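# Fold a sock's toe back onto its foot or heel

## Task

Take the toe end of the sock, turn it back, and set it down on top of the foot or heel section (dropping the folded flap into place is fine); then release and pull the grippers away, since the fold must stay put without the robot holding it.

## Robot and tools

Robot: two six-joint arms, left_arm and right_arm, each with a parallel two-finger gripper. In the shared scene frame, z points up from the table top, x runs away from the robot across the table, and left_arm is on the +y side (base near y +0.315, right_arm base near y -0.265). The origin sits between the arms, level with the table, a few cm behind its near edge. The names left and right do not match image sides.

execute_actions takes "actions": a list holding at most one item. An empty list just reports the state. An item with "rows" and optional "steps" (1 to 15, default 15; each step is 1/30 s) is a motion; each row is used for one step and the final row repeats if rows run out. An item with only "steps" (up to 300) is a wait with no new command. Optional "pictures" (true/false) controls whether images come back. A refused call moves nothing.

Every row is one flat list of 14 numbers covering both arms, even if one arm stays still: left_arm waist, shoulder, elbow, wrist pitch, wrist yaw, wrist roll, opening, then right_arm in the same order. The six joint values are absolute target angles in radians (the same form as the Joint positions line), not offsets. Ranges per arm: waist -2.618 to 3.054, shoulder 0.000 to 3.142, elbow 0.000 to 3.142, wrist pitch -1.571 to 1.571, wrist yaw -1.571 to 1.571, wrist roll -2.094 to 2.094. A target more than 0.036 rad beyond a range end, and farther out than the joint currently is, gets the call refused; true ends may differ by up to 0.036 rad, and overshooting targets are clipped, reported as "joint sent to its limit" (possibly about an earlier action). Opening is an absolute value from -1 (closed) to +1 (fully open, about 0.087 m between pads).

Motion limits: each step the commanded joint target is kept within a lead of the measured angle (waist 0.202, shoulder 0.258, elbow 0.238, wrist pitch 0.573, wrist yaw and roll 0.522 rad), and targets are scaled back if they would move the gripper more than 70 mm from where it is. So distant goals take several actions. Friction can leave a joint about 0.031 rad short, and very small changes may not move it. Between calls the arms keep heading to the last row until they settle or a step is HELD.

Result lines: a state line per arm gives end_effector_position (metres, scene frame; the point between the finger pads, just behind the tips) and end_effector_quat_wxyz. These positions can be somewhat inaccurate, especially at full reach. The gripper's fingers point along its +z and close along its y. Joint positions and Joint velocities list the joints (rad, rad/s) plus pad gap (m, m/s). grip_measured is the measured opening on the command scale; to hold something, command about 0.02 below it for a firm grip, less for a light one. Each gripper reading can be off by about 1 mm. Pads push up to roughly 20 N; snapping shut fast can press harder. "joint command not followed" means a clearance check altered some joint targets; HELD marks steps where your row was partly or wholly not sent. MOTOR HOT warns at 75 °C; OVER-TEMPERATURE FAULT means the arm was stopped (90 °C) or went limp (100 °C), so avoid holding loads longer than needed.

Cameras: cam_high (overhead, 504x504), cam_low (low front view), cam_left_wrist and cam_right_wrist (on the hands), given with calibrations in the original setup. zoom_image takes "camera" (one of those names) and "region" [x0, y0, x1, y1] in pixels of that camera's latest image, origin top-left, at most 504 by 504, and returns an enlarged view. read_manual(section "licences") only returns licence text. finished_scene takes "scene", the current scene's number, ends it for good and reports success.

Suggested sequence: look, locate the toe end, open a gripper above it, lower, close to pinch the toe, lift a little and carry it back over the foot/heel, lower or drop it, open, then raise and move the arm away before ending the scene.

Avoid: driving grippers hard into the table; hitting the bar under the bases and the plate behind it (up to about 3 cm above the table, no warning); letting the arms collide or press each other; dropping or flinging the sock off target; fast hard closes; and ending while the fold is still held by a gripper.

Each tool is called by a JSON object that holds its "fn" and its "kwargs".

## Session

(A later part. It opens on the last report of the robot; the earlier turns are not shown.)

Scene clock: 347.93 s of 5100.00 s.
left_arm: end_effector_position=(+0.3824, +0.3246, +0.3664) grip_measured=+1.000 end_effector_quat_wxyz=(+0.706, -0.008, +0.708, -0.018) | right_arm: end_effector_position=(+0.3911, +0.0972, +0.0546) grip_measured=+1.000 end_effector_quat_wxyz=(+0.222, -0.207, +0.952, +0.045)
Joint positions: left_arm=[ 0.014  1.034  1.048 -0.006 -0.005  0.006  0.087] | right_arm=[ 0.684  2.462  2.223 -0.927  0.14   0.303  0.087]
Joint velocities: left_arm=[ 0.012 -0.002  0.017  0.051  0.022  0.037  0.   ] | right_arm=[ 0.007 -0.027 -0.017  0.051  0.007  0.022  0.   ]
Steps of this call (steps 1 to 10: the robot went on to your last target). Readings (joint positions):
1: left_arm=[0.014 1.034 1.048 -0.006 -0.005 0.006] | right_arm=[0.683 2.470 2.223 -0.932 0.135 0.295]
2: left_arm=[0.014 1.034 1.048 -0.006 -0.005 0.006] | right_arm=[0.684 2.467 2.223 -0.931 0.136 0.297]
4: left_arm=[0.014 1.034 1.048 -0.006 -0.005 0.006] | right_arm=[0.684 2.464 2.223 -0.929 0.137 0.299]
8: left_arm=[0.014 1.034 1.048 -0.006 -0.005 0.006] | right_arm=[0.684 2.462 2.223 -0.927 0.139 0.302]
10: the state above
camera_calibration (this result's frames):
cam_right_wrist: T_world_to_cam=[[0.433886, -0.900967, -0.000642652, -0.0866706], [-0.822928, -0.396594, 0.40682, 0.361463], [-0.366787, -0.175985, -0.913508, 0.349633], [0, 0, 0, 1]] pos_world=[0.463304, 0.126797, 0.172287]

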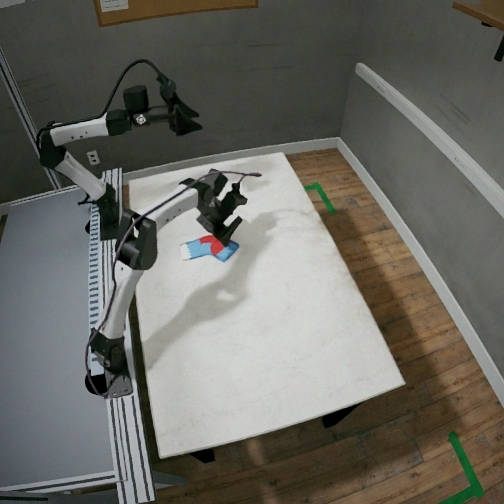

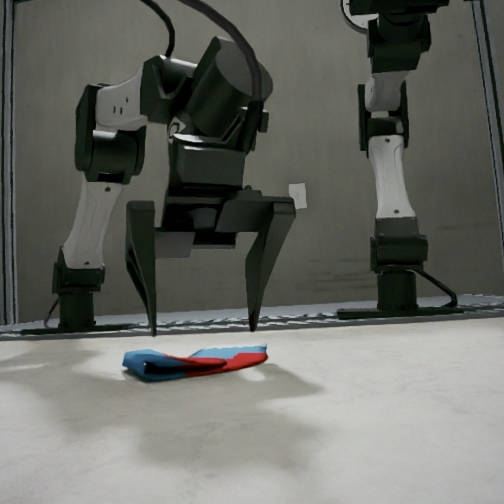

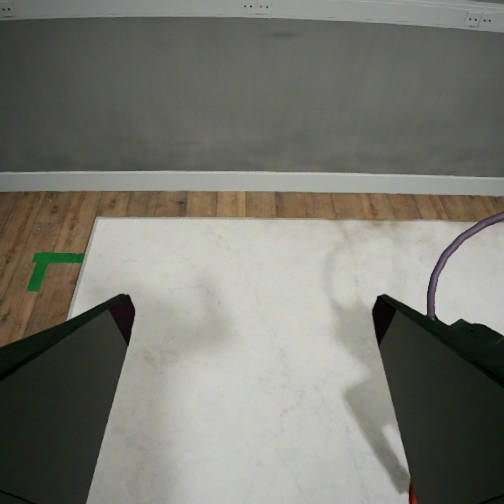

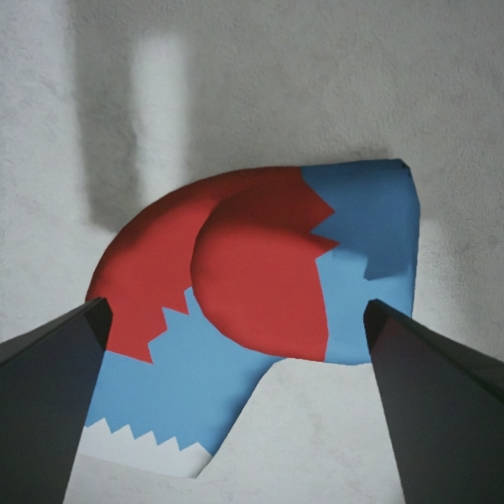

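{"fn": "execute_actions", "kwargs": {"actions": [{"rows": [[0.014,1.034,1.048,-0.006,-0.005,0.006,1,0.684,2.45,2.223,-0.927,0.14,0.303,1],[0.014,1.034,1.048,-0.006,-0.005,0.006,1,0.683,2.441,2.223,-0.927,0.14,0.303,1],[0.014,1.034,1.048,-0.006,-0.005,0.006,1,0.681,2.43,2.222,-0.927,0.14,0.303,1],[0.014,1.034,1.048,-0.006,-0.005,0.006,1,0.677,2.417,2.22,-0.927,0.14,0.303,1],[0.014,1.034,1.048,-0.006,-0.005,0.006,1,0.672,2.402,2.216,-0.927,0.14,0.303,1],[0.014,1.034,1.048,-0.006,-0.005,0.006,1,0.665,2.385,2.21,-0.927,0.14,0.303,1],[0.014,1.034,1.048,-0.006,-0.005,0.006,1,0.656,2.367,2.203,-0.927,0.14,0.303,1],[0.014,1.034,1.048,-0.006,-0.005,0.006,1,0.645,2.348,2.195,-0.927,0.14,0.303,1],[0.014,1.034,1.048,-0.006,-0.005,0.006,1,0.632,2.328,2.186,-0.927,0.14,0.303,1],[0.014,1.034,1.048,-0.006,-0.005,0.006,1,0.617,2.307,2.176,-0.927,0.14,0.303,1],[0.014,1.034,1.048,-0.006,-0.005,0.006,1,0.6,2.286,2.165,-0.927,0.14,0.303,1],[0.014,1.034,1.048,-0.006,-0.005,0.006,1,0.582,2.265,2.153,-0.927,0.14,0.303,1],[0.014,1.034,1.048,-0.006,-0.005,0.006,1,0.563,2.244,2.141,-0.927,0.14,0.303,1],[0.014,1.034,1.048,-0.006,-0.005,0.006,1,0.543,2.223,2.129,-0.927,0.14,0.303,1],[0.014,1.034,1.048,-0.006,-0.005,0.006,1,0.523,2.202,2.117,-0.927,0.14,0.303,1]], "steps": 15}], "pictures": false}}

{"fn": "execute_actions", "kwargs": {"actions": [{"rows": [[0.014,1.034,1.048,-0.006,-0.005,0.006,1,0.503,2.181,2.105,-0.927,0.14,0.303,1],[0.014,1.034,1.048,-0.006,-0.005,0.006,1,0.483,2.161,2.093,-0.927,0.14,0.303,1],[0.014,1.034,1.048,-0.006,-0.005,0.006,1,0.463,2.142,2.081,-0.927,0.14,0.303,1],[0.014,1.034,1.048,-0.006,-0.005,0.006,1,0.443,2.124,2.069,-0.927,0.14,0.303,1],[0.014,1.034,1.048,-0.006,-0.005,0.006,1,0.424,2.107,2.058,-0.927,0.14,0.303,1],[0.014,1.034,1.048,-0.006,-0.005,0.006,1,0.406,2.091,2.048,-0.927,0.14,0.303,1],[0.014,1.034,1.048,-0.006,-0.005,0.006,1,0.389,2.077,2.039,-0.927,0.14,0.303,1],[0.014,1.034,1.048,-0.006,-0.005,0.006,1,0.374,2.064,2.031,-0.927,0.14,0.303,1],[0.014,1.034,1.048,-0.006,-0.005,0.006,1,0.361,2.053,2.024,-0.927,0.14,0.303,1],[0.014,1.034,1.048,-0.006,-0.005,0.006,1,0.35,2.044,2.018,-0.927,0.14,0.303,1],[0.014,1.034,1.048,-0.006,-0.005,0.006,1,0.341,2.037,2.013,-0.927,0.14,0.303,1],[0.014,1.034,1.048,-0.006,-0.005,0.006,1,0.334,2.032,2.009,-0.927,0.14,0.303,1],[0.014,1.034,1.048,-0.006,-0.005,0.006,1,0.329,2.028,2.006,-0.927,0.14,0.303,1],[0.014,1.034,1.048,-0.006,-0.005,0.006,1,0.326,2.026,2.005,-0.927,0.14,0.303,1],[0.014,1.034,1.048,-0.006,-0.005,0.006,1,0.325,2.025,2.005,-0.927,0.14,0.303,1]], "steps": 15}], "pictures": false}}

{"fn": "execute_actions", "kwargs": {"actions": [{"steps": 10}]}}

Scene clock: 368.57 s of 5100.00 s.
left_arm: end_effector_position=(+0.3824, +0.3246, +0.3664) grip_measured=+1.000 end_effector_quat_wxyz=(+0.706, -0.008, +0.708, -0.018) | right_arm: end_effector_position=(+0.4189, +0.0493, +0.1486) grip_measured=+1.000 end_effector_quat_wxyz=(+0.291, -0.148, +0.942, +0.072)
Joint positions: left_arm=[ 0.014  1.034  1.048 -0.006 -0.005  0.006  0.087] | right_arm=[ 0.58   2.242  2.162 -0.926  0.138  0.304  0.087]
Joint velocities: left_arm=[-0.012  0.007  0.002 -0.022  0.007  0.051  0.   ] | right_arm=[-0.657 -0.672 -0.32   0.007 -0.051  0.037  0.   ]
Steps of this call (steps 1 to 30: the robot went on to your last target; steps 31 to 120: nothing new was sent; then 16.13 s passed at rest; steps 121 to 135: all 15 steps of this action). Readings (joint positions):
121: left_arm=[0.014 1.034 1.048 -0.006 -0.005 0.006] | right_arm=[0.684 2.462 2.223 -0.926 0.140 0.304]
122: left_arm=[0.014 1.034 1.048 -0.006 -0.005 0.006] | right_arm=[0.684 2.461 2.223 -0.926 0.140 0.304]
124: left_arm=[0.014 1.034 1.048 -0.006 -0.005 0.006] | right_arm=[0.684 2.455 2.223 -0.926 0.140 0.304]
128: left_arm=[0.014 1.034 1.048 -0.006 -0.005 0.006] | right_arm=[0.680 2.408 2.217 -0.926 0.140 0.304]
135: the state above

Scene clock: 369.07 s of 5100.00 s.
left_arm: end_effector_position=(+0.3824, +0.3246, +0.3664) grip_measured=+1.000 end_effector_quat_wxyz=(+0.706, -0.008, +0.708, -0.018) | right_arm: end_effector_position=(+0.4522, -0.0794, +0.2068) grip_measured=+1.000 end_effector_quat_wxyz=(+0.334, -0.026, +0.941, +0.052)
Joint positions: left_arm=[ 0.014  1.034  1.048 -0.006 -0.005  0.006  0.087] | right_arm=[ 0.333  2.032  2.032 -0.925  0.141  0.304  0.087]
Joint velocities: left_arm=[-0.007  0.017 -0.002  0.022 -0.051 -0.007  0.   ] | right_arm=[-0.09  -0.085 -0.061  0.081  0.022  0.007  0.   ]
Steps of this call (steps 1 to 15: all 15 steps of this action). Readings (joint positions):
1: left_arm=[0.014 1.034 1.048 -0.006 -0.005 0.006] | right_arm=[0.557 2.219 2.151 -0.925 0.138 0.304]
2: left_arm=[0.014 1.034 1.048 -0.006 -0.005 0.006] | right_arm=[0.532 2.197 2.140 -0.925 0.138 0.304]
4: left_arm=[0.014 1.034 1.048 -0.006 -0.005 0.006] | right_arm=[0.485 2.156 2.116 -0.925 0.139 0.304]
8: left_arm=[0.014 1.034 1.048 -0.006 -0.005 0.006] | right_arm=[0.404 2.091 2.071 -0.925 0.140 0.304]
15: the state above

Scene clock: 369.40 s of 5100.00 s.
left_arm: end_effector_position=(+0.3824, +0.3246, +0.3664) grip_measured=+1.000 end_effector_quat_wxyz=(+0.706, -0.008, +0.708, -0.018) | right_arm: end_effector_position=(+0.4518, -0.0811, +0.2061) grip_measured=+1.000 end_effector_quat_wxyz=(+0.333, -0.025, +0.941, +0.052)
Joint positions: left_arm=[ 0.014  1.034  1.048 -0.006 -0.005  0.006  0.087] | right_arm=[ 0.33   2.029  2.027 -0.925  0.141  0.304  0.087]
Joint velocities: left_arm=[ 0.002 -0.002 -0.017  0.007 -0.037  0.007  0.   ] | right_arm=[ 0.012 -0.007 -0.022 -0.007 -0.007  0.051  0.   ]
Steps of this call (steps 1 to 10: the robot went on to your last target). Readings (joint positions):
1: left_arm=[0.014 1.034 1.048 -0.006 -0.005 0.006] | right_arm=[0.330 2.030 2.031 -0.925 0.141 0.304]
2: left_arm=[0.014 1.034 1.048 -0.006 -0.005 0.006] | right_arm=[0.330 2.029 2.031 -0.925 0.141 0.304]
4: left_arm=[0.014 1.034 1.048 -0.006 -0.005 0.006] | right_arm=[0.330 2.029 2.030 -0.925 0.141 0.304]
8: left_arm=[0.014 1.034 1.048 -0.006 -0.005 0.006] | right_arm=[0.330 2.029 2.027 -0.925 0.141 0.304]
10: the state above
camera_calibration (this result's frames):
cam_right_wrist: T_world_to_cam=[[0.103714, -0.991124, -0.0831655, -0.114729], [-0.974725, -0.11792, 0.189751, 0.414943], [-0.197874, 0.0613838, -0.978304, 0.435219], [0, 0, 0, 1]] pos_world=[0.502473, -0.091496, 0.337499]

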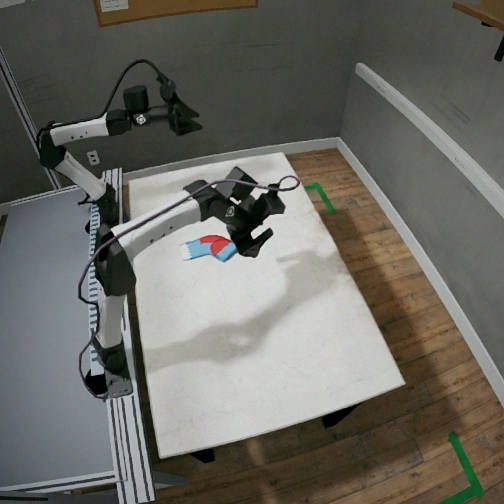

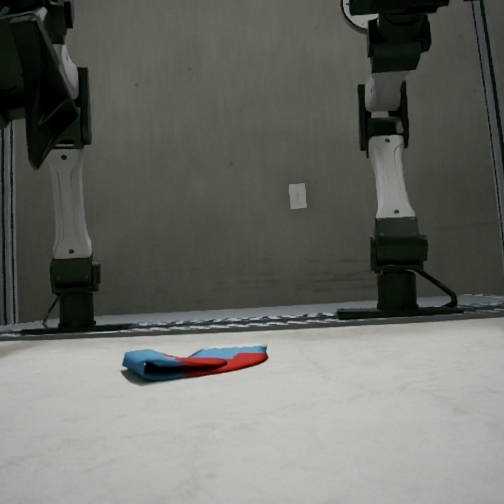

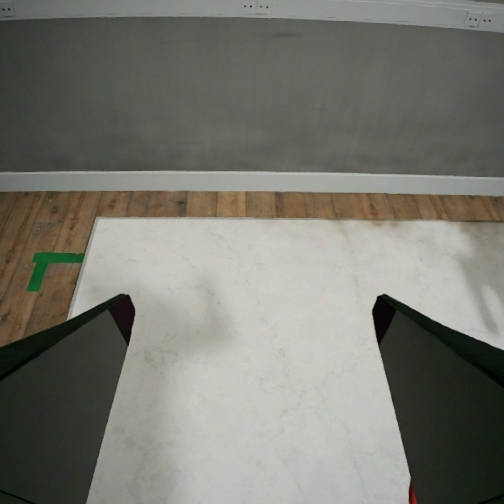

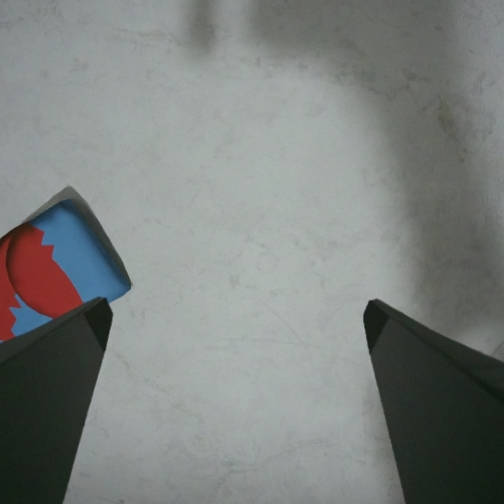

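The fold is holding on its own, with the toe lying flat on the heel, and the arm is clear.

{"fn": "finished_scene", "kwargs": {"scene": 2}}

The scene is finished: the task was done.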